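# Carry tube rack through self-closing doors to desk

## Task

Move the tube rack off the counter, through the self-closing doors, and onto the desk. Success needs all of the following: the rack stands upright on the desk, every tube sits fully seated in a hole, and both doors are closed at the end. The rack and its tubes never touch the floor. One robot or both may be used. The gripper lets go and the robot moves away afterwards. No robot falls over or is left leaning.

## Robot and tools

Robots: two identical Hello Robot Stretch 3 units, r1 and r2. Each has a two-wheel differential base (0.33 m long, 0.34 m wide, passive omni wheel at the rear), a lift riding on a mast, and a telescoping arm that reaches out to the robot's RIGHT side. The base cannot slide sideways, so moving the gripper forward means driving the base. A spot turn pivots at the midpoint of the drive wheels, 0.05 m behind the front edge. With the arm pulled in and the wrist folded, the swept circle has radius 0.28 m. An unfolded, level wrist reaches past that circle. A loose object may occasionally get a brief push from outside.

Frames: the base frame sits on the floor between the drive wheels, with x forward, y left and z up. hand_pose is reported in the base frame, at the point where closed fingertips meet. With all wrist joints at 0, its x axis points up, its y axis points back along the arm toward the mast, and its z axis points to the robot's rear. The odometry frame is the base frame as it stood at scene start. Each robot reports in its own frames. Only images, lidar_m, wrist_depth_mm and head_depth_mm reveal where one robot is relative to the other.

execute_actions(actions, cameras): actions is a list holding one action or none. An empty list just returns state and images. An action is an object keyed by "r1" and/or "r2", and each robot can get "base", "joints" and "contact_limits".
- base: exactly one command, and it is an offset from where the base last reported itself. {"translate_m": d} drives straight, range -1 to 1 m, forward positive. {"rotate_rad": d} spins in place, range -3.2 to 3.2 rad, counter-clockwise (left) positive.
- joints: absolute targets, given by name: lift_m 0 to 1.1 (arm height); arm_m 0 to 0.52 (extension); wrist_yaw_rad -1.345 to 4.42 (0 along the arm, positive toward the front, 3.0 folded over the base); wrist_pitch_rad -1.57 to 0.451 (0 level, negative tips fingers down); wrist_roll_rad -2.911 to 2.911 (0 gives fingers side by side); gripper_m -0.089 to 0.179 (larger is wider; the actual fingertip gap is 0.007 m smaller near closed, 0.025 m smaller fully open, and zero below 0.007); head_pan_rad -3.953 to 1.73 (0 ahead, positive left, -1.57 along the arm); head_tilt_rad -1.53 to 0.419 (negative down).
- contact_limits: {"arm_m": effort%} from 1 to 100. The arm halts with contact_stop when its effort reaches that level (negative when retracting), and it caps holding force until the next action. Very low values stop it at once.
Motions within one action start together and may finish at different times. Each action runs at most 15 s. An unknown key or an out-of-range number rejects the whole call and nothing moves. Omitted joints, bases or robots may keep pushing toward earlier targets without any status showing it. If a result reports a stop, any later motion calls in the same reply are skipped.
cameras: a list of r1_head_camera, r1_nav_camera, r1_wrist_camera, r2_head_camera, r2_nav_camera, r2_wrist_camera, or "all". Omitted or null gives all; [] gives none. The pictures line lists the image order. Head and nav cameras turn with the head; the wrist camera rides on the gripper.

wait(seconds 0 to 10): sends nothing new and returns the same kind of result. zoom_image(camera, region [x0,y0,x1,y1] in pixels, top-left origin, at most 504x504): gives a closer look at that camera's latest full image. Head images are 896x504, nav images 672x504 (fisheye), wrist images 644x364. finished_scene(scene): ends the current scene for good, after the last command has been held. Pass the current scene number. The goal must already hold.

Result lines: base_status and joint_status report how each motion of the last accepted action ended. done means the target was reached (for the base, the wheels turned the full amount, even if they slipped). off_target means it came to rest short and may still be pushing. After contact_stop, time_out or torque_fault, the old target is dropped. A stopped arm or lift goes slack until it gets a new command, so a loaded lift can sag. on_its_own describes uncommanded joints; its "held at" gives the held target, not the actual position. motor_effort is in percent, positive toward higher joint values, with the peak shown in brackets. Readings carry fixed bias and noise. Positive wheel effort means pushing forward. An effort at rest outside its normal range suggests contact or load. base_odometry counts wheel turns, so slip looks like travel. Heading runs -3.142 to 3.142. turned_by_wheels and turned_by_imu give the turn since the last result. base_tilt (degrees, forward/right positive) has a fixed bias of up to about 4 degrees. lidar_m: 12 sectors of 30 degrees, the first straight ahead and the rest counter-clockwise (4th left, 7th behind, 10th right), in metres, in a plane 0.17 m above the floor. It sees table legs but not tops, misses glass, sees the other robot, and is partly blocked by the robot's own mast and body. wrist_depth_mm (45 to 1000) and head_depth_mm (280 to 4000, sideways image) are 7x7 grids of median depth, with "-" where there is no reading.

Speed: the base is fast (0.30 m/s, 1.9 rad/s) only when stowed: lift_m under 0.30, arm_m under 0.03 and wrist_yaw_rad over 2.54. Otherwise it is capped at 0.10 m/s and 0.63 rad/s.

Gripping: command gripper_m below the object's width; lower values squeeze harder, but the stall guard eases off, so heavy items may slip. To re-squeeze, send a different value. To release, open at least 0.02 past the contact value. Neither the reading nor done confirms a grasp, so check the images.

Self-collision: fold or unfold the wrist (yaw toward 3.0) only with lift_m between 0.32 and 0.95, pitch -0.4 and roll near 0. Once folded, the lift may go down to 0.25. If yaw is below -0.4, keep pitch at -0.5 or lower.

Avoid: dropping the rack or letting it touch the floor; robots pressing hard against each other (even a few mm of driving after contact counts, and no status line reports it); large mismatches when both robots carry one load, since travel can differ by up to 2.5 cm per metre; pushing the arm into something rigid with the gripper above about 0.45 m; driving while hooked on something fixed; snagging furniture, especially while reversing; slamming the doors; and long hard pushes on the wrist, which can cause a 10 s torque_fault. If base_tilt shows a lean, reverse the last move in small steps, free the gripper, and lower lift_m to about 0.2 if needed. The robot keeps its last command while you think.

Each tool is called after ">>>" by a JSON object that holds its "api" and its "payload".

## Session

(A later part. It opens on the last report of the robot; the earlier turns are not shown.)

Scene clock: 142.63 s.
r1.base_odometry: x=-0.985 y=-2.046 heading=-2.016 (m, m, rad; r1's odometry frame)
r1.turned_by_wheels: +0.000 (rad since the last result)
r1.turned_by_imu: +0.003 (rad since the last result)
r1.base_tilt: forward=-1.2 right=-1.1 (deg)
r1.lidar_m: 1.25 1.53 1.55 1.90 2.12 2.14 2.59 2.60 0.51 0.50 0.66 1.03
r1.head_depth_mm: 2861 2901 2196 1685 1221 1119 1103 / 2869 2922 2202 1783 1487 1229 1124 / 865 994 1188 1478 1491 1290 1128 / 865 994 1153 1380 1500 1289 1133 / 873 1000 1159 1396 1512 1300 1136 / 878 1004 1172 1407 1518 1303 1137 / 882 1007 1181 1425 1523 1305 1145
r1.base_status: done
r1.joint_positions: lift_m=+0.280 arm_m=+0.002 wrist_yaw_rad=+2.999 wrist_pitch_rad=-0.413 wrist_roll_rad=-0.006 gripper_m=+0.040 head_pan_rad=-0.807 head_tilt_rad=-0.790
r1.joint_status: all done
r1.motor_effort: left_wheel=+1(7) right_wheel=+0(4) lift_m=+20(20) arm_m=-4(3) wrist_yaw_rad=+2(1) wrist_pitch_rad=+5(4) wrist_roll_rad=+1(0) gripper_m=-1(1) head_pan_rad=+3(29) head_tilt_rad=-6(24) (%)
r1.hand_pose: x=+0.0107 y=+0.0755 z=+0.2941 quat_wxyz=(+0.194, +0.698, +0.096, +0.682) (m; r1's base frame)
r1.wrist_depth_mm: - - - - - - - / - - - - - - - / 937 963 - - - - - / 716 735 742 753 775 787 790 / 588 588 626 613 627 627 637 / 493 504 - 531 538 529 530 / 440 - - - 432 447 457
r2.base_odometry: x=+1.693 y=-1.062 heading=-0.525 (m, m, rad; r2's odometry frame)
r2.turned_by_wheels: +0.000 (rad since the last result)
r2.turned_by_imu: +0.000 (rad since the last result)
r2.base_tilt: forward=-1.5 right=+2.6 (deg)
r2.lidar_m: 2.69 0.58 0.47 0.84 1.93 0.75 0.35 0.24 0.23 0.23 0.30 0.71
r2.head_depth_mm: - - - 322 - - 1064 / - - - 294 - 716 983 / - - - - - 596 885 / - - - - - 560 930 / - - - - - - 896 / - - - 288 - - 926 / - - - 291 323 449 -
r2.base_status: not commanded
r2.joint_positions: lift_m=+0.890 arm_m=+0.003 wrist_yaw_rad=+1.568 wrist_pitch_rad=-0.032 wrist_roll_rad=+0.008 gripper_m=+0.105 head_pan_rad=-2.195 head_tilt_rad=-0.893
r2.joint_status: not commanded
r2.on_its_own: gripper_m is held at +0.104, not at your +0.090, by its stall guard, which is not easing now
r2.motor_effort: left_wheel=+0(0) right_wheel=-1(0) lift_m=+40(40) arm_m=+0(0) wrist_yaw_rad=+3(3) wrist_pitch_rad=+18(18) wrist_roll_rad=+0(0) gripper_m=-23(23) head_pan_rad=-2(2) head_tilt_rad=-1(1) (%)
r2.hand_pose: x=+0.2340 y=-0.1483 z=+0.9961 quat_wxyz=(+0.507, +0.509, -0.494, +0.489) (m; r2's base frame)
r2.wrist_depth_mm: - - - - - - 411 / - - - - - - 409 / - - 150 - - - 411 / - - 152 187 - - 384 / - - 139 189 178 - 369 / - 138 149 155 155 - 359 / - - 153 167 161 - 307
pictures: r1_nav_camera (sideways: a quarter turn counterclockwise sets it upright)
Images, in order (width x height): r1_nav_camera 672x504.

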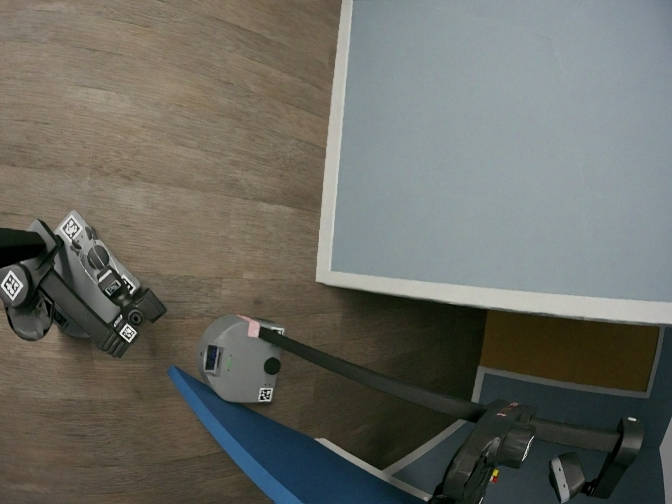

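>>> {"api": "execute_actions", "payload": {"actions": [{"r1":{"base":{"rotate_rad":-0.5}}}], "cameras": []}}

>>> {"api": "execute_actions", "payload": {"actions": [{"r1":{"base":{"translate_m":0.63}}}], "cameras": []}}

>>> {"api": "execute_actions", "payload": {"actions": [{"r1":{"base":{"rotate_rad":-1.92},"joints":{"head_pan_rad":0,"head_tilt_rad":-1.0}}}], "cameras": ["r1_nav_camera"]}}

>>> {"api": "execute_actions", "payload": {"actions": [{"r1":{"joints":{"lift_m":0.34}}}], "cameras": []}}

>>> {"api": "execute_actions", "payload": {"actions": [{"r1":{"joints":{"wrist_yaw_rad":1.57,"gripper_m":0.0},"base":{"translate_m":0.15}}}], "cameras": ["r1_nav_camera","r1_head_camera"]}}

Scene clock: 146.17 s.
r1.base_odometry: x=-0.985 y=-2.046 heading=-2.515 (m, m, rad; r1's odometry frame)
r1.turned_by_wheels: -0.500 (rad since the last result)
r1.turned_by_imu: -0.501 (rad since the last result)
r1.base_tilt: forward=-1.2 right=-1.0 (deg)
r1.lidar_m: 1.03 1.27 1.53 1.55 1.94 2.12 2.14 2.63 2.59 0.51 0.50 0.66
r1.head_depth_mm: 597 989 1033 909 812 1022 1121 / 712 786 2193 1725 1308 1194 1127 / 559 479 2221 1787 1310 1182 1132 / 459 506 2081 1670 1262 1220 1132 / 530 2738 2182 1806 1515 1291 1136 / 2903 3023 2268 1808 1481 1302 1146 / 2783 2992 1116 1234 1421 1307 1151
r1.base_status: done
r1.joint_positions: lift_m=+0.280 arm_m=+0.002 wrist_yaw_rad=+2.999 wrist_pitch_rad=-0.413 wrist_roll_rad=-0.006 gripper_m=+0.040 head_pan_rad=-0.807 head_tilt_rad=-0.790
r1.joint_status: not commanded
r1.motor_effort: left_wheel=+2(7) right_wheel=-1(5) lift_m=+20(20) arm_m=-3(4) wrist_yaw_rad=+1(1) wrist_pitch_rad=+5(4) wrist_roll_rad=+0(0) gripper_m=-1(0) head_pan_rad=+3(3) head_tilt_rad=-4(5) (%)
r1.hand_pose: x=+0.0107 y=+0.0755 z=+0.2941 quat_wxyz=(+0.194, +0.698, +0.096, +0.682) (m; r1's base frame)
r1.wrist_depth_mm: - - - - - - - / - - - - - - - / 942 945 - - - - - / 717 727 744 747 784 791 799 / 591 602 625 615 628 623 642 / 491 495 - 526 540 522 526 / 440 - - - 431 451 458
r2.base_odometry: x=+1.693 y=-1.062 heading=-0.525 (m, m, rad; r2's odometry frame)
r2.turned_by_wheels: +0.000 (rad since the last result)
r2.turned_by_imu: +0.000 (rad since the last result)
r2.base_tilt: forward=-1.5 right=+2.7 (deg)
r2.lidar_m: 2.69 0.58 0.47 0.84 1.93 0.75 0.35 0.24 0.23 0.23 0.30 0.71
r2.head_depth_mm: - - - 322 - - 1061 / - - - 295 - 717 984 / - - - - - 596 883 / - - - - - 559 930 / - - - - - - 892 / - - - 288 - - 931 / - - - 290 324 448 -
r2.base_status: not commanded
r2.joint_positions: lift_m=+0.890 arm_m=+0.003 wrist_yaw_rad=+1.568 wrist_pitch_rad=-0.032 wrist_roll_rad=+0.008 gripper_m=+0.105 head_pan_rad=-2.195 head_tilt_rad=-0.893
r2.joint_status: not commanded
r2.on_its_own: gripper_m is held at +0.104, not at your +0.090, by its stall guard, which is not easing now
r2.motor_effort: left_wheel=-1(2) right_wheel=-1(0) lift_m=+40(40) arm_m=+0(1) wrist_yaw_rad=+2(2) wrist_pitch_rad=+18(18) wrist_roll_rad=+0(0) gripper_m=-23(22) head_pan_rad=-2(2) head_tilt_rad=-1(1) (%)
r2.hand_pose: x=+0.2340 y=-0.1483 z=+0.9961 quat_wxyz=(+0.507, +0.509, -0.494, +0.489) (m; r2's base frame)
r2.wrist_depth_mm: - - - - - - 408 / - - - - - - 409 / - - 150 - - - 410 / - - 152 187 - - 384 / - - 139 189 178 - 373 / - 137 150 156 155 - 362 / - - 154 167 160 - 307
pictures: none
No camera images: the call's "cameras" was empty. Leave "cameras" out to get every camera's image.

Scene clock: 149.90 s.
r1.base_odometry: x=-1.495 y=-2.415 heading=-2.515 (m, m, rad; r1's odometry frame)
r1.turned_by_wheels: +0.000 (rad since the last result)
r1.turned_by_imu: +0.004 (rad since the last result)
r1.base_tilt: forward=-1.1 right=-1.1 (deg)
r1.lidar_m: 0.44 0.55 1.10 1.31 1.64 2.70 2.73 0.69 0.45 0.46 0.48 0.44
r1.head_depth_mm: 2299 2499 2191 1763 1484 1280 1122 / 2469 2690 2212 1785 1490 1281 1125 / 393 451 524 641 842 1208 1129 / 385 437 508 605 750 984 1134 / 368 416 479 565 689 883 1102 / 352 397 453 530 637 799 1055 / 338 379 431 499 593 731 947
r1.base_status: done
r1.joint_positions: lift_m=+0.280 arm_m=+0.002 wrist_yaw_rad=+2.999 wrist_pitch_rad=-0.413 wrist_roll_rad=-0.006 gripper_m=+0.040 head_pan_rad=-0.807 head_tilt_rad=-0.790
r1.joint_status: not commanded
r1.motor_effort: left_wheel=+1(8) right_wheel=-1(3) lift_m=+21(21) arm_m=-3(3) wrist_yaw_rad=+2(1) wrist_pitch_rad=+4(4) wrist_roll_rad=+0(1) gripper_m=+0(1) head_pan_rad=+3(3) head_tilt_rad=-5(5) (%)
r1.hand_pose: x=+0.0107 y=+0.0755 z=+0.2941 quat_wxyz=(+0.194, +0.698, +0.096, +0.682) (m; r1's base frame)
r1.wrist_depth_mm: - - - - - - 825 / - - - - - - 779 / 924 958 - - - - 753 / 713 737 756 758 779 779 703 / 586 588 634 614 624 626 611 / 496 500 - 527 531 523 529 / 440 - - - 430 451 458
r2.base_odometry: x=+1.693 y=-1.062 heading=-0.525 (m, m, rad; r2's odometry frame)
r2.turned_by_wheels: +0.000 (rad since the last result)
r2.turned_by_imu: +0.000 (rad since the last result)
r2.base_tilt: forward=-1.5 right=+2.6 (deg)
r2.lidar_m: 2.69 0.58 0.47 0.61 0.59 2.40 0.35 0.24 0.23 0.23 0.30 0.71
r2.head_depth_mm: - - - 323 - - 1059 / - - - 295 - 718 980 / - - - - - 597 880 / - - - - - 559 927 / - - - - - - 892 / - - - 289 - - 933 / - - - 290 324 447 -
r2.base_status: not commanded
r2.joint_positions: lift_m=+0.890 arm_m=+0.003 wrist_yaw_rad=+1.568 wrist_pitch_rad=-0.032 wrist_roll_rad=+0.008 gripper_m=+0.105 head_pan_rad=-2.195 head_tilt_rad=-0.893
r2.joint_status: not commanded
r2.on_its_own: gripper_m is held at +0.104, not at your +0.090, by its stall guard, which is not easing now
r2.motor_effort: left_wheel=-1(1) right_wheel=-1(1) lift_m=+39(39) arm_m=+1(1) wrist_yaw_rad=+2(2) wrist_pitch_rad=+18(18) wrist_roll_rad=+0(0) gripper_m=-22(22) head_pan_rad=-2(2) head_tilt_rad=-2(2) (%)
r2.hand_pose: x=+0.2340 y=-0.1483 z=+0.9961 quat_wxyz=(+0.507, +0.509, -0.494, +0.489) (m; r2's base frame)
r2.wrist_depth_mm: - - - - - - 410 / - - - - - - 415 / - - 151 - - - 411 / - - 153 188 - - 388 / - - 139 189 179 - 372 / - 137 150 156 154 - 357 / - - 152 167 161 - 304
pictures: none
No camera images: the call's "cameras" was empty. Leave "cameras" out to get every camera's image.

Scene clock: 152.33 s.
r1.base_odometry: x=-1.495 y=-2.415 heading=+1.848 (m, m, rad; r1's odometry frame)
r1.turned_by_wheels: -1.920 (rad since the last result)
r1.turned_by_imu: -1.917 (rad since the last result)
r1.base_tilt: forward=-1.2 right=-1.0 (deg)
r1.lidar_m: 0.45 1.13 0.45 0.44 0.46 0.65 1.30 1.36 1.97 2.71 2.84 0.69
r1.head_depth_mm: 392 715 839 1445 1337 1197 1086 / 368 774 921 1137 1307 1199 1103 / 364 843 1018 1256 1199 1205 1099 / 370 852 1025 850 1176 1208 1108 / 379 976 1283 1513 1326 1213 1097 / 921 1144 1501 1531 1353 1214 1097 / 985 1293 1703 1538 1358 1220 1078
r1.base_status: done
r1.joint_positions: lift_m=+0.280 arm_m=+0.002 wrist_yaw_rad=+2.999 wrist_pitch_rad=-0.413 wrist_roll_rad=-0.006 gripper_m=+0.040 head_pan_rad=-0.007 head_tilt_rad=-0.988
r1.joint_status: all done
r1.motor_effort: left_wheel=+2(7) right_wheel=-1(6) lift_m=+21(21) arm_m=-4(4) wrist_yaw_rad=+0(1) wrist_pitch_rad=+4(5) wrist_roll_rad=+0(0) gripper_m=+0(0) head_pan_rad=+4(34) head_tilt_rad=-7(25) (%)
r1.hand_pose: x=+0.0107 y=+0.0755 z=+0.2941 quat_wxyz=(+0.194, +0.698, +0.096, +0.682) (m; r1's base frame)
r1.wrist_depth_mm: 413 - 426 432 441 446 - / 444 - 458 467 473 - - / 479 484 497 502 515 - - / 525 530 548 551 560 787 808 / 549 553 569 579 600 629 645 / 493 499 - 529 542 519 528 / 439 - - - 428 451 455
r2.base_odometry: x=+1.693 y=-1.062 heading=-0.525 (m, m, rad; r2's odometry frame)
r2.turned_by_wheels: +0.000 (rad since the last result)
r2.turned_by_imu: +0.000 (rad since the last result)
r2.base_tilt: forward=-1.5 right=+2.6 (deg)
r2.lidar_m: 2.69 0.58 0.47 0.67 0.59 2.39 0.35 0.24 0.23 0.23 0.30 0.71
r2.head_depth_mm: - - - 322 - - 1063 / - - - 295 - 718 978 / - - - - - 596 882 / - - - - - 559 932 / - - - - - - 895 / - - - 288 - - 931 / - - - 290 323 448 -
r2.base_status: not commanded
r2.joint_positions: lift_m=+0.890 arm_m=+0.003 wrist_yaw_rad=+1.568 wrist_pitch_rad=-0.032 wrist_roll_rad=+0.008 gripper_m=+0.105 head_pan_rad=-2.195 head_tilt_rad=-0.893
r2.joint_status: not commanded
r2.on_its_own: gripper_m is held at +0.104, not at your +0.090, by its stall guard, which is not easing now
r2.motor_effort: left_wheel=-1(1) right_wheel=+0(1) lift_m=+39(39) arm_m=+1(0) wrist_yaw_rad=+3(2) wrist_pitch_rad=+18(18) wrist_roll_rad=+0(0) gripper_m=-22(22) head_pan_rad=-2(2) head_tilt_rad=-1(2) (%)
r2.hand_pose: x=+0.2340 y=-0.1483 z=+0.9961 quat_wxyz=(+0.507, +0.509, -0.494, +0.489) (m; r2's base frame)
r2.wrist_depth_mm: - - - - - - 402 / - - - - - - 411 / - - 151 - - - 418 / - - 154 187 - - 387 / - - 139 189 179 - 370 / - 138 149 156 155 - 357 / - - 153 167 160 - 307
pictures: r1_nav_camera (sideways: a quarter turn counterclockwise sets it upright)
Images, in order (width x height): r1_nav_camera 672x504.

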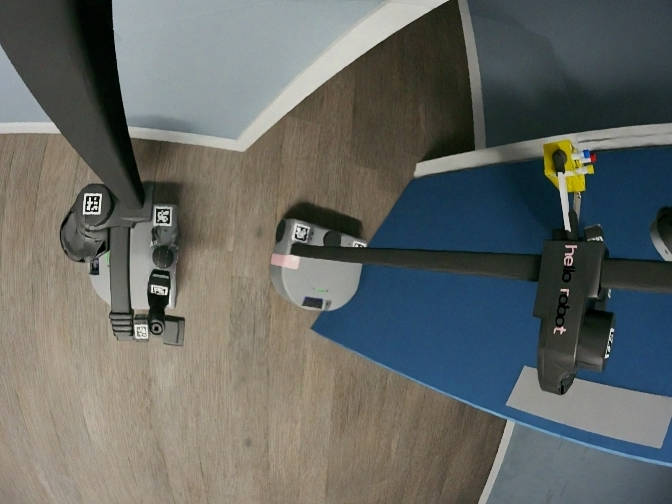

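Scene clock: 153.70 s.
r1.base_odometry: x=-1.495 y=-2.415 heading=+1.848 (m, m, rad; r1's odometry frame)
r1.turned_by_wheels: +0.000 (rad since the last result)
r1.turned_by_imu: +0.000 (rad since the last result)
r1.base_tilt: forward=-1.3 right=-1.0 (deg)
r1.lidar_m: 0.45 1.13 0.45 0.44 0.46 0.65 1.30 1.37 1.97 2.70 2.84 0.69
r1.head_depth_mm: 392 716 841 1448 1327 1192 1091 / 368 773 922 1143 1316 1194 1102 / 364 842 1020 1258 1197 1201 1095 / 370 852 1022 850 1177 1206 1100 / 378 974 1284 1501 1331 1211 1100 / 918 1143 1508 1534 1354 1213 1101 / 984 1295 1699 1536 1361 1210 1075
r1.base_status: not commanded
r1.joint_positions: lift_m=+0.340 arm_m=+0.002 wrist_yaw_rad=+2.999 wrist_pitch_rad=-0.413 wrist_roll_rad=-0.006 gripper_m=+0.040 head_pan_rad=-0.007 head_tilt_rad=-0.988
r1.joint_status: all done
r1.motor_effort: left_wheel=+2(3) right_wheel=-1(1) lift_m=+38(41) arm_m=-3(3) wrist_yaw_rad=+1(1) wrist_pitch_rad=+5(5) wrist_roll_rad=+0(0) gripper_m=+1(1) head_pan_rad=+4(3) head_tilt_rad=-6(6) (%)
r1.hand_pose: x=+0.0107 y=+0.0755 z=+0.3533 quat_wxyz=(+0.194, +0.698, +0.096, +0.682) (m; r1's base frame)
r1.wrist_depth_mm: 409 - 422 435 438 445 - / 445 - 458 466 472 - - / 480 489 495 504 517 - - / 518 532 547 553 560 877 924 / 565 573 584 599 610 721 730 / 566 578 - 582 614 604 611 / 483 498 - 520 489 517 519
r2.base_odometry: x=+1.693 y=-1.062 heading=-0.525 (m, m, rad; r2's odometry frame)
r2.turned_by_wheels: +0.000 (rad since the last result)
r2.turned_by_imu: +0.000 (rad since the last result)
r2.base_tilt: forward=-1.6 right=+2.6 (deg)
r2.lidar_m: 2.69 0.58 0.47 0.67 0.58 2.39 0.35 0.24 0.23 0.23 0.30 0.71
r2.head_depth_mm: - - - 323 - - 1059 / - - - 295 - 715 982 / - - - - - 596 878 / - - - - - 559 931 / - - - - - - 889 / - - - 288 - - 928 / - - - 290 323 449 -
r2.base_status: not commanded
r2.joint_positions: lift_m=+0.890 arm_m=+0.003 wrist_yaw_rad=+1.568 wrist_pitch_rad=-0.032 wrist_roll_rad=+0.008 gripper_m=+0.105 head_pan_rad=-2.195 head_tilt_rad=-0.893
r2.joint_status: not commanded
r2.on_its_own: gripper_m is held at +0.104, not at your +0.090, by its stall guard, which is not easing now
r2.motor_effort: left_wheel=-1(1) right_wheel=+0(0) lift_m=+39(39) arm_m=+0(1) wrist_yaw_rad=+2(2) wrist_pitch_rad=+18(18) wrist_roll_rad=+0(0) gripper_m=-23(22) head_pan_rad=-2(2) head_tilt_rad=-2(2) (%)
r2.hand_pose: x=+0.2340 y=-0.1483 z=+0.9961 quat_wxyz=(+0.507, +0.509, -0.494, +0.489) (m; r2's base frame)
r2.wrist_depth_mm: - - - - - - 406 / - - - - - - 410 / - - 151 - - - 411 / - - 153 188 - - 383 / - - 139 189 177 - 373 / - 137 150 156 154 - 358 / - - 153 167 161 - 306
pictures: none
No camera images: the call's "cameras" was empty. Leave "cameras" out to get every camera's image.

Scene clock: 156.37 s.
r1.base_odometry: x=-1.536 y=-2.270 heading=+1.848 (m, m, rad; r1's odometry frame)
r1.turned_by_wheels: +0.000 (rad since the last result)
r1.turned_by_imu: +0.001 (rad since the last result)
r1.base_tilt: forward=-1.2 right=-1.1 (deg)
r1.lidar_m: 0.30 0.94 0.43 0.42 0.45 0.64 1.45 1.52 2.20 2.71 2.84 0.56
r1.head_depth_mm: - 291 687 831 1290 1197 1085 / - - 752 931 1193 1198 1112 / - - 834 1060 1174 1136 1095 / - 289 393 572 820 1106 1102 / - 293 382 1417 1351 1192 1098 / - 615 1233 1508 1347 1214 1099 / 613 1069 1469 1540 1361 1218 1089
r1.base_status: done
r1.joint_positions: lift_m=+0.340 arm_m=+0.002 wrist_yaw_rad=+1.572 wrist_pitch_rad=-0.413 wrist_roll_rad=-0.006 gripper_m=+0.000 head_pan_rad=-0.007 head_tilt_rad=-0.988
r1.joint_status: all done
r1.motor_effort: left_wheel=+2(5) right_wheel=-2(2) lift_m=+38(38) arm_m=-3(3) wrist_yaw_rad=-1(1) wrist_pitch_rad=+5(4) wrist_roll_rad=+1(0) gripper_m=-2(77) head_pan_rad=+4(3) head_tilt_rad=-5(6) (%)
r1.hand_pose: x=+0.2036 y=-0.1472 z=+0.3533 quat_wxyz=(+0.593, +0.591, -0.384, +0.389) (m; r1's base frame)
r1.wrist_depth_mm: 209 754 593 465 392 365 - / 231 800 635 506 411 - - / - 269 732 547 442 - - / 816 275 571 557 470 900 910 / 668 303 460 491 527 717 728 / 567 351 382 - 565 600 607 / 477 347 333 380 499 513 521
r2.base_odometry: x=+1.693 y=-1.062 heading=-0.525 (m, m, rad; r2's odometry frame)
r2.turned_by_wheels: +0.000 (rad since the last result)
r2.turned_by_imu: +0.000 (rad since the last result)
r2.base_tilt: forward=-1.5 right=+2.6 (deg)
r2.lidar_m: 2.69 0.58 0.47 0.52 0.44 2.39 0.35 0.24 0.23 0.23 0.30 0.71
r2.head_depth_mm: - - - 322 - - 1061 / - - - 295 - 720 983 / - - - - - 593 880 / - - - - - 561 932 / - - - - - - 894 / - - - 288 - - 930 / - - - 290 324 448 -
r2.base_status: not commanded
r2.joint_positions: lift_m=+0.890 arm_m=+0.003 wrist_yaw_rad=+1.568 wrist_pitch_rad=-0.032 wrist_roll_rad=+0.008 gripper_m=+0.105 head_pan_rad=-2.195 head_tilt_rad=-0.893
r2.joint_status: not commanded
r2.on_its_own: gripper_m is held at +0.104, not at your +0.090, by its stall guard, which is not easing now
r2.motor_effort: left_wheel=-1(1) right_wheel=-1(1) lift_m=+39(39) arm_m=+1(1) wrist_yaw_rad=+2(2) wrist_pitch_rad=+18(18) wrist_roll_rad=+0(0) gripper_m=-23(22) head_pan_rad=-2(2) head_tilt_rad=-1(1) (%)
r2.hand_pose: x=+0.2340 y=-0.1483 z=+0.9961 quat_wxyz=(+0.507, +0.509, -0.494, +0.489) (m; r2's base frame)
r2.wrist_depth_mm: - - - - - - 413 / - - - - - - 416 / - - 150 - - - 414 / - - 152 188 - - 386 / - - 139 189 178 - 373 / - 137 149 154 155 - 355 / - - 152 167 160 - 306
pictures: r1_head_camera (sideways: a quarter turn clockwise sets it upright), r1_nav_camera (sideways: a quarter turn counterclockwise sets it upright)
Images, in order (width x height): r1_head_camera 896x504, r1_nav_camera 672x504.

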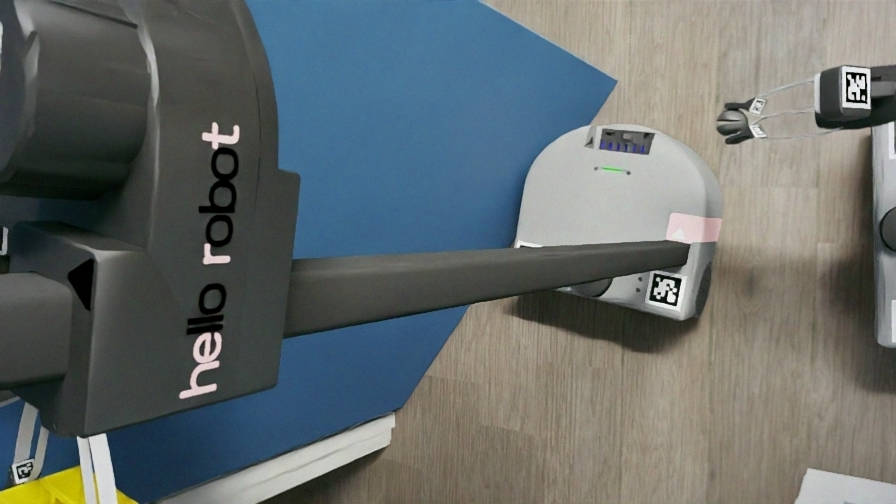

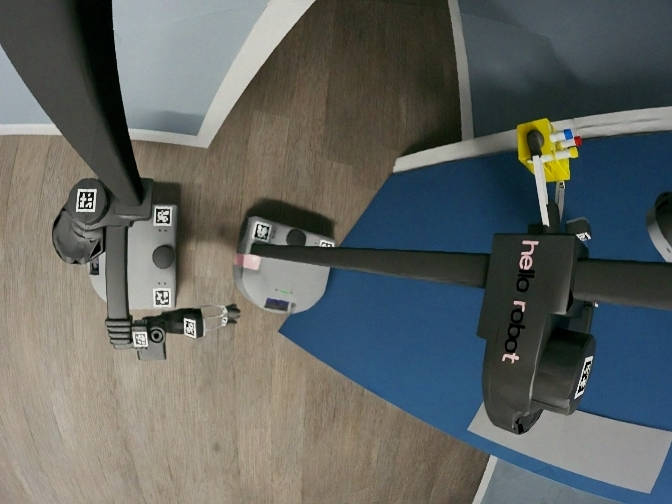

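>>> {"api": "execute_actions", "payload": {"actions": [{"r1":{"joints":{"wrist_yaw_rad":1.7,"wrist_pitch_rad":0.0},"base":{"translate_m":0.15}}}], "cameras": ["r1_nav_camera","r1_wrist_camera"]}}

Scene clock: 159.47 s.
r1.base_odometry: x=-1.577 y=-2.126 heading=+1.848 (m, m, rad; r1's odometry frame)
r1.turned_by_wheels: +0.000 (rad since the last result)
r1.turned_by_imu: +0.000 (rad since the last result)
r1.base_tilt: forward=-1.2 right=-1.0 (deg)
r1.lidar_m: 0.16 0.17 2.22 0.41 0.45 0.64 1.60 1.68 2.43 2.72 2.86 0.44
r1.head_depth_mm: 395 - - - 889 1181 1085 / 334 446 - - 1039 1151 1114 / 337 289 - - 1133 1055 1066 / 375 442 - - 382 674 1066 / - - - - 347 1196 1094 / - - - - 1333 1216 1100 / - - 1102 1486 1362 1219 1107
r1.base_status: done
r1.joint_positions: lift_m=+0.340 arm_m=+0.002 wrist_yaw_rad=+1.698 wrist_pitch_rad=-0.024 wrist_roll_rad=-0.006 gripper_m=+0.000 head_pan_rad=-0.007 head_tilt_rad=-0.988
r1.joint_status: all done
r1.motor_effort: left_wheel=+2(7) right_wheel=-1(1) lift_m=+38(38) arm_m=-3(4) wrist_yaw_rad=+1(1) wrist_pitch_rad=+8(8) wrist_roll_rad=+0(1) gripper_m=-2(2) head_pan_rad=+3(3) head_tilt_rad=-6(7) (%)
r1.hand_pose: x=+0.2322 y=-0.1147 z=+0.4482 quat_wxyz=(+0.475, +0.535, -0.459, +0.527) (m; r1's base frame)
r1.wrist_depth_mm: - 842 549 405 318 263 223 / - 880 569 412 322 267 225 / - 879 585 418 329 269 228 / - 913 602 427 332 271 230 / - - 612 434 337 275 232 / - 952 668 - 331 277 235 / 759 773 695 453 329 281 244
r2.base_odometry: x=+1.693 y=-1.062 heading=-0.525 (m, m, rad; r2's odometry frame)
r2.turned_by_wheels: +0.000 (rad since the last result)
r2.turned_by_imu: +0.000 (rad since the last result)
r2.base_tilt: forward=-1.5 right=+2.7 (deg)
r2.lidar_m: 2.69 0.58 0.47 0.37 0.31 2.39 0.35 0.24 0.23 0.23 0.30 0.71
r2.head_depth_mm: - - - 322 - - 1062 / - - - 295 - 718 984 / - - - - - 596 883 / - - - - - 558 933 / - - - - - - 895 / - - - 288 - - 925 / - - - 291 323 448 -
r2.base_status: not commanded
r2.joint_positions: lift_m=+0.890 arm_m=+0.003 wrist_yaw_rad=+1.568 wrist_pitch_rad=-0.032 wrist_roll_rad=+0.008 gripper_m=+0.105 head_pan_rad=-2.195 head_tilt_rad=-0.893
r2.joint_status: not commanded
r2.on_its_own: gripper_m is held at +0.104, not at your +0.090, by its stall guard, which is not easing now
r2.motor_effort: left_wheel=-1(1) right_wheel=-1(1) lift_m=+39(40) arm_m=+0(1) wrist_yaw_rad=+2(1) wrist_pitch_rad=+18(18) wrist_roll_rad=+0(0) gripper_m=-22(23) head_pan_rad=-2(2) head_tilt_rad=-1(1) (%)
r2.hand_pose: x=+0.2340 y=-0.1483 z=+0.9961 quat_wxyz=(+0.507, +0.509, -0.494, +0.489) (m; r2's base frame)
r2.wrist_depth_mm: - - - - - - 410 / - - - - - - 413 / - - 150 - - - 416 / - - 153 188 - - 389 / - - 139 190 179 - 372 / - 137 150 155 155 - 352 / - - 153 168 161 - 304
pictures: r1_nav_camera (sideways: a quarter turn counterclockwise sets it upright), r1_wrist_camera
Images, in order (width x height): r1_nav_camera 672x504, r1_wrist_camera 644x364.

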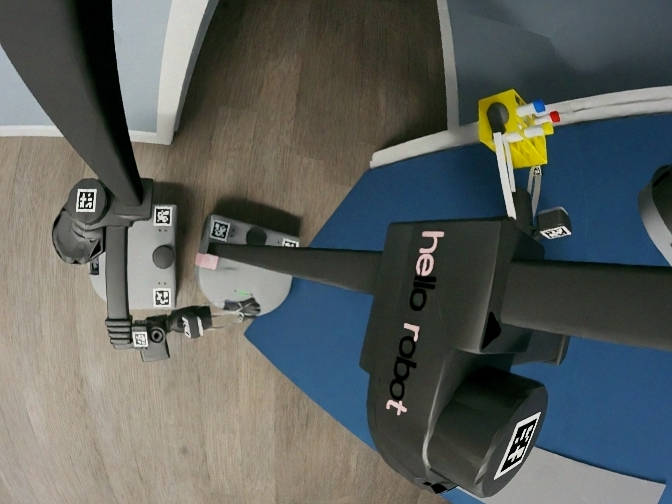

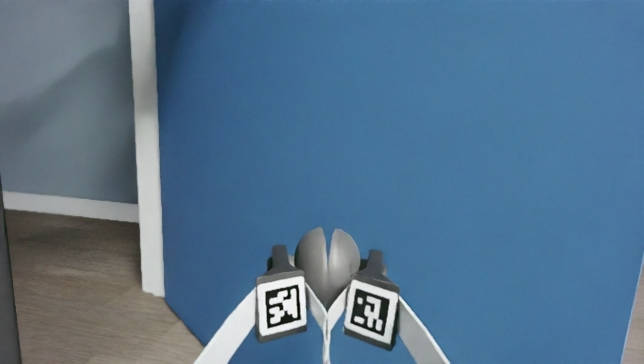

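>>> {"api": "execute_actions", "payload": {"actions": [{"r2":{"base":{"translate_m":0.3},"joints":{"head_pan_rad":0,"head_tilt_rad":-0.7}}}], "cameras": ["r1_nav_camera","r2_nav_camera"]}}

Scene clock: 163.80 s.
r1.base_odometry: x=-1.577 y=-2.126 heading=+1.848 (m, m, rad; r1's odometry frame)
r1.turned_by_wheels: +0.000 (rad since the last result)
r1.turned_by_imu: -0.001 (rad since the last result)
r1.base_tilt: forward=-1.3 right=-1.1 (deg)
r1.lidar_m: 0.32 0.49 0.38 0.41 0.45 0.64 1.60 1.69 2.43 2.72 2.86 0.26
r1.head_depth_mm: - 291 323 383 472 1163 1082 / 289 313 368 448 573 786 1118 / 303 354 426 536 721 1117 1098 / 340 406 505 666 979 1203 1107 / 388 476 617 880 1161 1100 1100 / 451 576 797 1290 1184 1064 1096 / 540 727 1121 1503 1352 1067 1104
r1.base_status: not commanded
r1.joint_positions: lift_m=+0.340 arm_m=+0.002 wrist_yaw_rad=+1.712 wrist_pitch_rad=-0.024 wrist_roll_rad=-0.006 gripper_m=+0.000 head_pan_rad=-0.007 head_tilt_rad=-0.988
r1.joint_status: not commanded
r1.motor_effort: left_wheel=+4(6) right_wheel=-2(2) lift_m=+38(38) arm_m=+0(3) wrist_yaw_rad=-9(33) wrist_pitch_rad=+8(8) wrist_roll_rad=+0(0) gripper_m=-3(6) head_pan_rad=+3(3) head_tilt_rad=-7(7) (%)
r1.hand_pose: x=+0.2317 y=-0.1111 z=+0.4482 quat_wxyz=(+0.472, +0.538, -0.455, +0.530) (m; r1's base frame)
r1.wrist_depth_mm: - 861 350 201 140 108 110 / - - 358 202 141 108 117 / - - 369 206 142 109 123 / - - 378 208 144 110 - / - - 387 211 145 114 - / - 940 459 - 140 117 - / 649 722 462 232 136 121 844
r2.base_odometry: x=+1.953 y=-1.213 heading=-0.526 (m, m, rad; r2's odometry frame)
r2.turned_by_wheels: +0.000 (rad since the last result)
r2.turned_by_imu: +0.001 (rad since the last result)
r2.base_tilt: forward=-1.6 right=+2.7 (deg)
r2.lidar_m: 2.39 1.68 0.43 0.38 0.48 0.49 0.36 0.29 0.28 0.31 0.47 1.39
r2.head_depth_mm: 2066 2225 2332 1980 317 306 1120 / 2051 2339 2548 2005 1594 1292 1142 / 2043 2285 2529 2021 1615 1347 1151 / 2010 2260 2460 2042 1647 1354 1155 / 1984 2204 2450 2048 1646 1363 1164 / 1939 2172 2471 2085 1663 1367 1174 / 1904 2119 2395 2115 1675 1390 1176
r2.base_status: done
r2.joint_positions: lift_m=+0.890 arm_m=+0.003 wrist_yaw_rad=+1.570 wrist_pitch_rad=-0.032 wrist_roll_rad=+0.008 gripper_m=+0.105 head_pan_rad=-0.007 head_tilt_rad=-0.705
r2.joint_status: all done
r2.on_its_own: gripper_m is held at +0.104, not at your +0.090, by its stall guard, which is not easing now
r2.motor_effort: left_wheel=-1(13) right_wheel=+1(7) lift_m=+40(39) arm_m=+0(2) wrist_yaw_rad=+0(3) wrist_pitch_rad=+18(18) wrist_roll_rad=+0(0) gripper_m=-22(22) head_pan_rad=+2(33) head_tilt_rad=+2(13) (%)
r2.hand_pose: x=+0.2340 y=-0.1478 z=+0.9961 quat_wxyz=(+0.507, +0.510, -0.494, +0.490) (m; r2's base frame)
r2.wrist_depth_mm: - - - - - - 976 / - - - - - - 936 / - - 150 - - - 954 / - - 152 187 - - 975 / - - 135 190 178 - 967 / - 138 139 156 155 - 961 / - - 152 166 161 - 906
pictures: r1_nav_camera (sideways: a quarter turn counterclockwise sets it upright), r2_nav_camera (sideways: a quarter turn counterclockwise sets it upright)
Images, in order (width x height): r1_nav_camera 672x504, r2_nav_camera 672x504.

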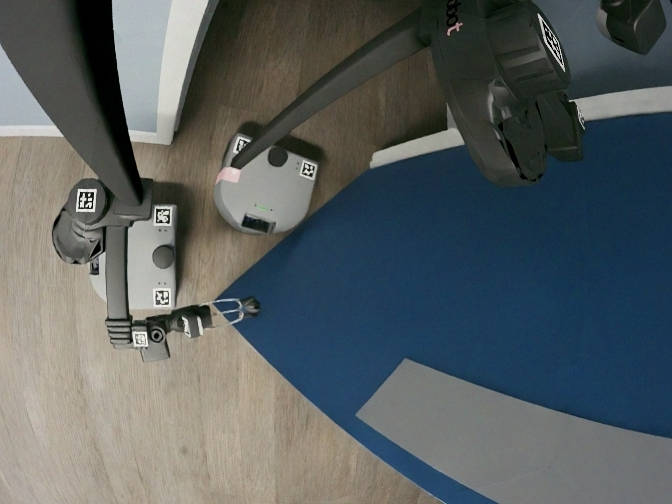

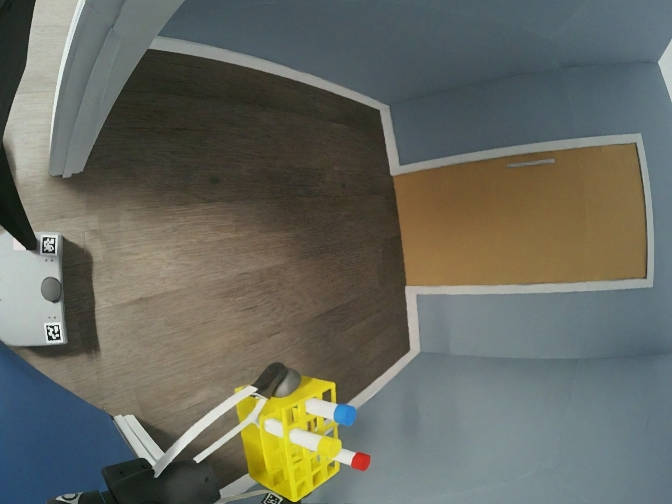

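>>> {"api": "execute_actions", "payload": {"actions": [{"r2":{"base":{"translate_m":0.38}},"r1":{"base":{"translate_m":0.25}}}], "cameras": ["r1_nav_camera"]}}

Scene clock: 169.93 s.
r1.base_odometry: x=-1.646 y=-1.886 heading=+1.848 (m, m, rad; r1's odometry frame)
r1.turned_by_wheels: +0.000 (rad since the last result)
r1.turned_by_imu: +0.000 (rad since the last result)
r1.base_tilt: forward=-1.3 right=-1.2 (deg)
r1.lidar_m: 0.29 0.44 0.73 0.67 0.53 0.62 1.85 1.96 2.80 2.73 0.28 0.27
r1.head_depth_mm: - - 311 378 481 664 1039 / - 294 339 421 552 795 1100 / - 308 373 474 651 1068 1098 / 292 335 414 543 788 1172 1100 / 307 368 466 637 1002 1212 1096 / 331 409 534 769 1297 1217 1100 / 364 459 624 972 1357 1218 1103
r1.base_status: done
r1.joint_positions: lift_m=+0.340 arm_m=+0.002 wrist_yaw_rad=+1.712 wrist_pitch_rad=-0.024 wrist_roll_rad=-0.006 gripper_m=+0.000 head_pan_rad=-0.007 head_tilt_rad=-0.988
r1.joint_status: not commanded
r1.motor_effort: left_wheel=+3(7) right_wheel=+0(3) lift_m=+38(38) arm_m=+0(0) wrist_yaw_rad=-9(26) wrist_pitch_rad=+8(8) wrist_roll_rad=+0(0) gripper_m=-3(6) head_pan_rad=+3(4) head_tilt_rad=-7(7) (%)
r1.hand_pose: x=+0.2317 y=-0.1110 z=+0.4482 quat_wxyz=(+0.471, +0.538, -0.455, +0.530) (m; r1's base frame)
r1.wrist_depth_mm: - 370 241 178 141 117 100 / - 387 246 182 143 118 101 / - 403 254 185 145 120 102 / - 420 260 189 147 121 103 / - 433 268 191 150 123 104 / 955 456 291 - 148 124 106 / 746 484 297 207 149 126 107
r2.base_odometry: x=+2.282 y=-1.404 heading=-0.526 (m, m, rad; r2's odometry frame)
r2.turned_by_wheels: +0.000 (rad since the last result)
r2.turned_by_imu: +0.001 (rad since the last result)
r2.base_tilt: forward=-1.6 right=+2.7 (deg)
r2.lidar_m: 2.02 1.78 1.14 1.03 0.50 0.55 0.64 0.57 0.52 0.52 1.07 1.31
r2.head_depth_mm: 1776 1973 2182 1971 1543 306 1109 / 1752 1970 2225 1993 1606 1286 1142 / 1716 1914 2173 2003 1610 1339 1151 / 1697 1903 2153 2049 1628 1350 1154 / 1686 1858 2112 2060 1638 1359 1169 / 1637 1840 2070 2087 1643 1374 1170 / 1617 1794 2017 2118 1663 1380 1184
r2.base_status: done
r2.joint_positions: lift_m=+0.890 arm_m=+0.003 wrist_yaw_rad=+1.570 wrist_pitch_rad=-0.032 wrist_roll_rad=+0.008 gripper_m=+0.105 head_pan_rad=-0.007 head_tilt_rad=-0.705
r2.joint_status: not commanded
r2.on_its_own: gripper_m is held at +0.104, not at your +0.090, by its stall guard, which is not easing now
r2.motor_effort: left_wheel=-1(5) right_wheel=+0(2) lift_m=+40(40) arm_m=+1(1) wrist_yaw_rad=+2(0) wrist_pitch_rad=+18(18) wrist_roll_rad=+0(0) gripper_m=-22(23) head_pan_rad=+2(3) head_tilt_rad=+2(2) (%)
r2.hand_pose: x=+0.2340 y=-0.1478 z=+0.9961 quat_wxyz=(+0.507, +0.510, -0.494, +0.490) (m; r2's base frame)
r2.wrist_depth_mm: - - - - - - 890 / - - - - - - 912 / - - 150 - - - 874 / - - 153 187 - - 913 / - - 136 191 178 - 920 / - 137 140 156 155 - 922 / - - 152 168 160 - 874
pictures: r1_nav_camera (sideways: a quarter turn counterclockwise sets it upright)
Images, in order (width x height): r1_nav_camera 672x504.

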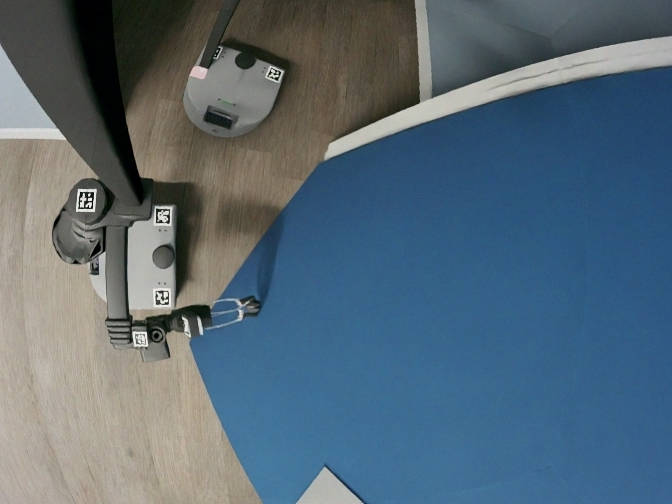

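>>> {"api": "execute_actions", "payload": {"actions": [{"r2":{"base":{"rotate_rad":1.05}},"r1":{"base":{"rotate_rad":0.7},"joints":{"wrist_pitch_rad":-0.4,"wrist_yaw_rad":2.3}}}], "cameras": ["r1_nav_camera"]}}

>>> {"api": "execute_actions", "payload": {"actions": [{"r2":{"base":{"translate_m":0.72}},"r1":{"base":{"rotate_rad":0.65},"joints":{"wrist_yaw_rad":3.0,"lift_m":0.29}}}], "cameras": ["r1_nav_camera","r2_nav_camera"]}}

Scene clock: 173.03 s.
r1.base_odometry: x=-1.646 y=-1.886 heading=+2.548 (m, m, rad; r1's odometry frame)
r1.turned_by_wheels: +0.700 (rad since the last result)
r1.turned_by_imu: +0.663 (rad since the last result)
r1.base_tilt: forward=-1.3 right=-1.1 (deg)
r1.lidar_m: 0.50 0.59 1.97 0.48 0.74 1.84 2.06 2.75 0.26 0.23 0.23 0.27
r1.head_depth_mm: 399 430 467 511 563 629 701 / 497 546 607 686 784 914 1043 / 661 752 869 1039 1273 1201 1103 / 1505 1795 1701 1497 1345 1206 1093 / 1662 1958 1753 1527 1305 1209 1098 / 1843 2021 1760 1337 1227 1214 1097 / 2064 2071 1763 1537 1187 1216 1101
r1.base_status: done
r1.joint_positions: lift_m=+0.340 arm_m=+0.002 wrist_yaw_rad=+2.298 wrist_pitch_rad=-0.415 wrist_roll_rad=-0.006 gripper_m=+0.000 head_pan_rad=-0.005 head_tilt_rad=-0.989
r1.joint_status: all done
r1.motor_effort: left_wheel=-1(7) right_wheel=+3(39) lift_m=+35(38) arm_m=+4(23) wrist_yaw_rad=+2(34) wrist_pitch_rad=+5(7) wrist_roll_rad=+1(0) gripper_m=-2(3) head_pan_rad=+3(3) head_tilt_rad=-6(7) (%)
r1.hand_pose: x=+0.1466 y=+0.0027 z=+0.3531 quat_wxyz=(+0.417, +0.689, -0.149, +0.574) (m; r1's base frame)
r1.wrist_depth_mm: - - - - - - - / - - - - - - - / 489 - - 716 829 - 593 / 490 822 838 643 664 876 517 / 512 677 691 691 681 719 448 / 533 570 573 - 589 601 390 / 489 494 487 493 501 508 348
r2.base_odometry: x=+2.282 y=-1.404 heading=+0.524 (m, m, rad; r2's odometry frame)
r2.turned_by_wheels: +1.050 (rad since the last result)
r2.turned_by_imu: +1.065 (rad since the last result)
r2.base_tilt: forward=-1.5 right=+2.6 (deg)
r2.lidar_m: 1.13 1.03 0.49 0.55 0.75 0.55 0.52 0.52 1.07 1.31 2.02 1.78
r2.head_depth_mm: 1421 1634 1924 1965 317 307 1114 / 1289 1462 1703 1903 1612 1294 1147 / 1175 1322 1507 1766 1608 1344 1150 / 1082 1209 1354 1560 1634 1355 1158 / 1003 1102 1240 1400 1550 1369 1166 / 934 1022 1133 1265 1448 1374 1170 / 876 951 1040 1160 1307 1372 1176
r2.base_status: done
r2.joint_positions: lift_m=+0.890 arm_m=+0.003 wrist_yaw_rad=+1.570 wrist_pitch_rad=-0.032 wrist_roll_rad=+0.008 gripper_m=+0.105 head_pan_rad=-0.007 head_tilt_rad=-0.705
r2.joint_status: not commanded
r2.on_its_own: gripper_m is held at +0.104, not at your +0.090, by its stall guard, which is not easing now
r2.motor_effort: left_wheel=-2(4) right_wheel=+1(4) lift_m=+39(39) arm_m=+1(2) wrist_yaw_rad=-1(0) wrist_pitch_rad=+18(18) wrist_roll_rad=+0(0) gripper_m=-22(22) head_pan_rad=+3(3) head_tilt_rad=+3(2) (%)
r2.hand_pose: x=+0.2340 y=-0.1478 z=+0.9961 quat_wxyz=(+0.507, +0.510, -0.494, +0.490) (m; r2's base frame)
r2.wrist_depth_mm: 791 891 - - - - - / 813 939 - - - - - / 802 917 151 - - - - / 822 900 154 187 - - - / 848 895 136 190 178 - - / 858 138 140 155 155 - - / 845 - 153 167 160 - -
pictures: r1_nav_camera (sideways: a quarter turn counterclockwise sets it upright)
Images, in order (width x height): r1_nav_camera 672x504.

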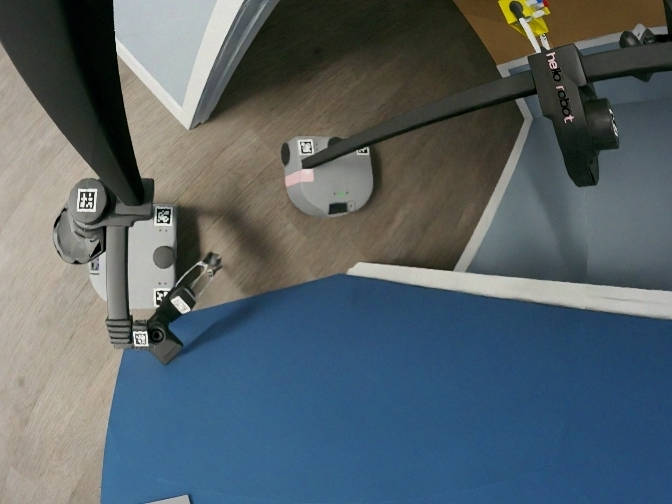

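Scene clock: 181.17 s.
r1.base_odometry: x=-1.646 y=-1.886 heading=-3.085 (m, m, rad; r1's odometry frame)
r1.turned_by_wheels: +0.650 (rad since the last result)
r1.turned_by_imu: +0.641 (rad since the last result)
r1.base_tilt: forward=-1.2 right=-1.1 (deg)
r1.lidar_m: 2.69 0.49 0.48 0.89 1.84 2.20 2.73 0.24 0.22 0.23 0.29 0.65
r1.head_depth_mm: 2206 2007 1719 1502 1335 1181 952 / 2432 2026 1725 1497 1334 1196 1103 / 2451 2042 1739 1512 1341 1199 1097 / 2465 2044 1742 1506 1348 1208 1100 / 2441 2066 1741 1527 1346 1209 1101 / 2424 2071 1753 1503 1342 1197 1095 / 2391 2074 1545 1453 1030 1163 1100
r1.base_status: done
r1.joint_positions: lift_m=+0.290 arm_m=+0.002 wrist_yaw_rad=+2.999 wrist_pitch_rad=-0.416 wrist_roll_rad=-0.006 gripper_m=+0.000 head_pan_rad=-0.003 head_tilt_rad=-0.991
r1.joint_status: all done
r1.motor_effort: left_wheel=+0(14) right_wheel=+1(17) lift_m=+22(29) arm_m=+2(4) wrist_yaw_rad=+1(6) wrist_pitch_rad=+5(5) wrist_roll_rad=+0(0) gripper_m=-2(2) head_pan_rad=+2(3) head_tilt_rad=-5(6) (%)
r1.hand_pose: x=+0.0106 y=+0.0756 z=+0.3035 quat_wxyz=(+0.195, +0.698, +0.097, +0.682) (m; r1's base frame)
r1.wrist_depth_mm: - - - - 677 485 392 / - - - - 711 493 416 / 962 966 - - 722 499 465 / 731 749 771 775 717 510 778 / 596 611 627 642 625 555 650 / 502 512 - - 530 538 540 / 448 - - - 453 460 466
r2.base_odometry: x=+2.905 y=-1.043 heading=+0.524 (m, m, rad; r2's odometry frame)
r2.turned_by_wheels: +0.000 (rad since the last result)
r2.turned_by_imu: +0.001 (rad since the last result)
r2.base_tilt: forward=-1.5 right=+2.7 (deg)
r2.lidar_m: 0.52 0.47 0.48 0.59 0.66 0.66 1.23 1.62 1.63 1.72 1.56 0.82
r2.head_depth_mm: 624 720 854 1039 317 306 1119 / 566 645 749 890 1077 1254 1150 / 516 582 661 777 930 1165 1150 / 477 532 597 688 806 979 1117 / 441 488 545 616 711 845 1026 / 411 450 499 558 634 737 876 / 386 419 462 512 576 656 765
r2.base_status: done
r2.joint_positions: lift_m=+0.890 arm_m=+0.003 wrist_yaw_rad=+1.570 wrist_pitch_rad=-0.032 wrist_roll_rad=+0.008 gripper_m=+0.105 head_pan_rad=-0.007 head_tilt_rad=-0.705
r2.joint_status: not commanded
r2.on_its_own: gripper_m is held at +0.104, not at your +0.090, by its stall guard, which is not easing now
r2.motor_effort: left_wheel=-2(2) right_wheel=+1(3) lift_m=+40(39) arm_m=+1(1) wrist_yaw_rad=+1(1) wrist_pitch_rad=+18(18) wrist_roll_rad=+0(0) gripper_m=-22(22) head_pan_rad=+2(3) head_tilt_rad=+2(2) (%)
r2.hand_pose: x=+0.2340 y=-0.1478 z=+0.9961 quat_wxyz=(+0.507, +0.510, -0.494, +0.490) (m; r2's base frame)
r2.wrist_depth_mm: 372 425 499 606 778 - - / 381 430 507 624 798 - - / 385 447 151 610 835 - - / 393 460 152 187 809 - - / 395 436 136 191 178 - - / 408 138 139 156 155 - - / 401 462 152 167 162 - -
pictures: r1_nav_camera (sideways: a quarter turn counterclockwise sets it upright), r2_nav_camera (sideways: a quarter turn counterclockwise sets it upright)
Images, in order (width x height): r1_nav_camera 672x504, r2_nav_camera 672x504.

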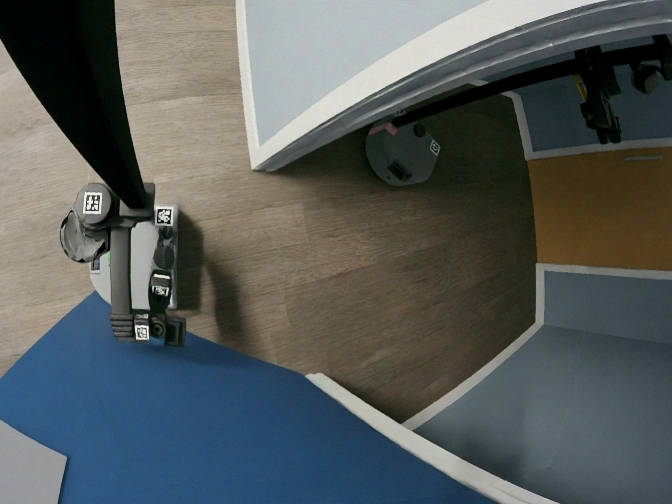

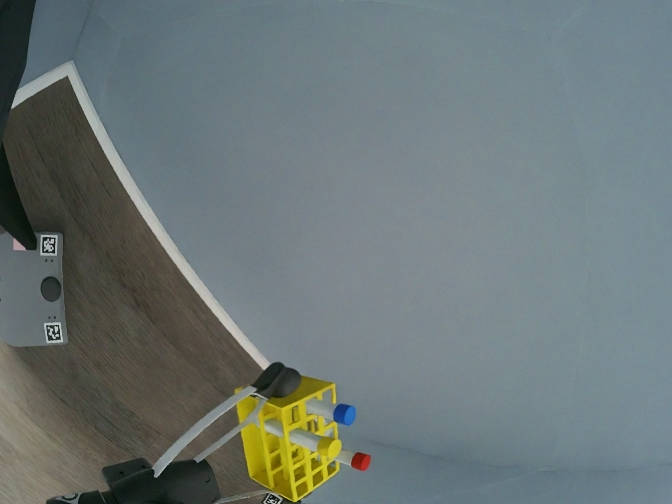

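>>> {"api": "execute_actions", "payload": {"actions": [{"r2":{"base":{"rotate_rad":-0.95}},"r1":{"base":{"translate_m":1.0},"joints":{"head_tilt_rad":-0.5}}}], "cameras": ["r1_nav_camera","r1_head_camera"]}}

Scene clock: 186.57 s.
r1.base_odometry: x=-2.644 y=-1.942 heading=-3.085 (m, m, rad; r1's odometry frame)
r1.turned_by_wheels: +0.000 (rad since the last result)
r1.turned_by_imu: +0.006 (rad since the last result)
r1.base_tilt: forward=-1.2 right=-1.0 (deg)
r1.lidar_m: 1.79 1.79 1.20 0.59 0.83 0.58 0.51 0.51 0.61 0.97 1.03 1.23
r1.head_depth_mm: 1616 1762 1903 2058 1928 1527 1267 / 1588 1734 1912 2105 1937 1533 1276 / 1546 1685 1858 2050 1943 1545 1277 / 1523 1653 1824 1997 1963 1550 1284 / 1498 1611 1771 1952 1972 1562 1291 / 1459 1580 1730 1894 1975 1565 1297 / 1436 1553 1687 1847 1957 1578 1306
r1.base_status: done
r1.joint_positions: lift_m=+0.290 arm_m=+0.002 wrist_yaw_rad=+2.999 wrist_pitch_rad=-0.416 wrist_roll_rad=-0.006 gripper_m=+0.000 head_pan_rad=-0.003 head_tilt_rad=-0.506
r1.joint_status: all done
r1.motor_effort: left_wheel=+0(6) right_wheel=+2(5) lift_m=+22(22) arm_m=+1(2) wrist_yaw_rad=+1(1) wrist_pitch_rad=+5(5) wrist_roll_rad=+0(0) gripper_m=-2(3) head_pan_rad=+2(2) head_tilt_rad=+3(33) (%)
r1.hand_pose: x=+0.0106 y=+0.0756 z=+0.3035 quat_wxyz=(+0.195, +0.698, +0.097, +0.682) (m; r1's base frame)
r1.wrist_depth_mm: 820 - 946 - - - - / 878 - - - - - - / 859 934 642 644 - - - / 732 735 537 563 776 808 819 / 597 603 593 601 631 632 649 / 508 509 - - 533 534 537 / 446 - - - 449 458 464
r2.base_odometry: x=+2.905 y=-1.043 heading=-0.426 (m, m, rad; r2's odometry frame)
r2.turned_by_wheels: -0.950 (rad since the last result)
r2.turned_by_imu: -0.963 (rad since the last result)
r2.base_tilt: forward=-1.5 right=+2.7 (deg)
r2.lidar_m: 1.56 0.72 0.50 0.47 0.48 0.63 0.65 0.75 0.49 0.60 1.66 1.66
r2.head_depth_mm: 1317 1481 1684 1887 317 306 1119 / 1309 1472 1665 1868 1602 1286 1140 / 1287 1459 1643 1873 1611 1341 1151 / 1286 1441 1644 1855 1629 1360 1161 / 1287 1434 1636 1871 1632 1362 1167 / 1277 1423 1627 1864 1644 1374 1170 / 1267 1394 1483 1401 1341 1286 1141
r2.base_status: done
r2.joint_positions: lift_m=+0.890 arm_m=+0.003 wrist_yaw_rad=+1.570 wrist_pitch_rad=-0.032 wrist_roll_rad=+0.008 gripper_m=+0.105 head_pan_rad=-0.007 head_tilt_rad=-0.705
r2.joint_status: not commanded
r2.on_its_own: gripper_m is held at +0.104, not at your +0.090, by its stall guard, which is not easing now
r2.motor_effort: left_wheel=+2(5) right_wheel=-2(6) lift_m=+40(39) arm_m=+1(1) wrist_yaw_rad=+0(1) wrist_pitch_rad=+18(18) wrist_roll_rad=+0(0) gripper_m=-22(23) head_pan_rad=+2(2) head_tilt_rad=+3(2) (%)
r2.hand_pose: x=+0.2340 y=-0.1479 z=+0.9961 quat_wxyz=(+0.507, +0.510, -0.494, +0.490) (m; r2's base frame)
r2.wrist_depth_mm: 820 - - - - - - / 826 - - - - - - / 818 - 151 - - - - / 822 - 153 188 - - - / 806 - 136 191 179 - - / 795 137 139 156 154 - - / 736 - 153 167 161 - -
pictures: r1_head_camera (sideways: a quarter turn clockwise sets it upright), r1_nav_camera (sideways: a quarter turn counterclockwise sets it upright)
Images, in order (width x height): r1_head_camera 896x504, r1_nav_camera 672x504.

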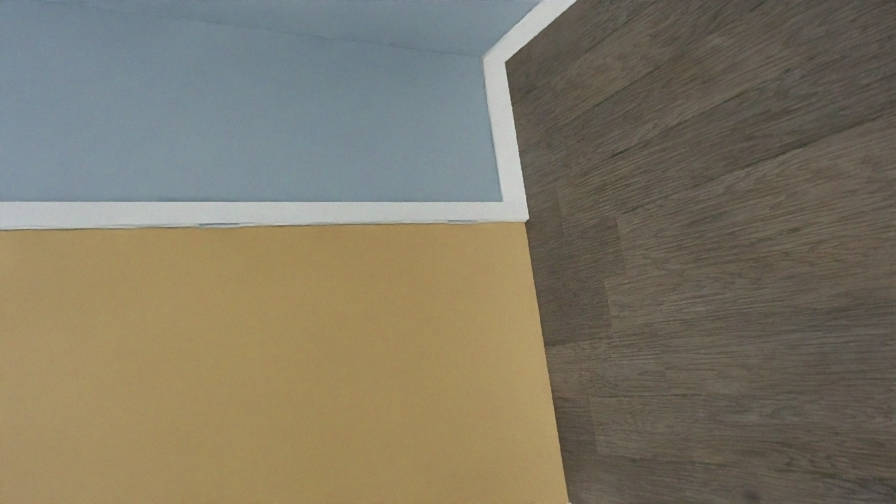

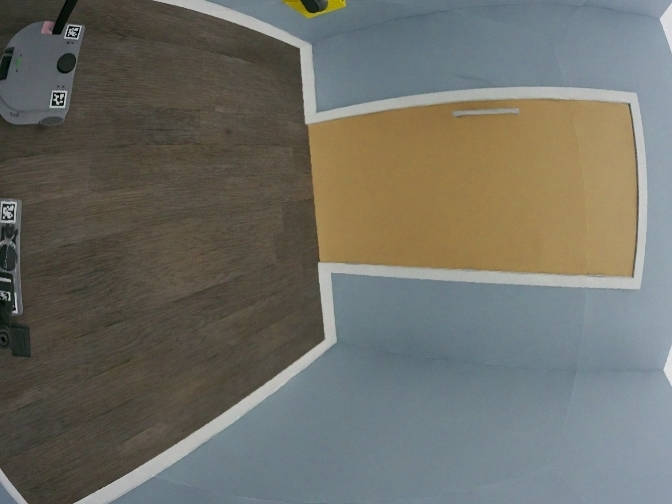

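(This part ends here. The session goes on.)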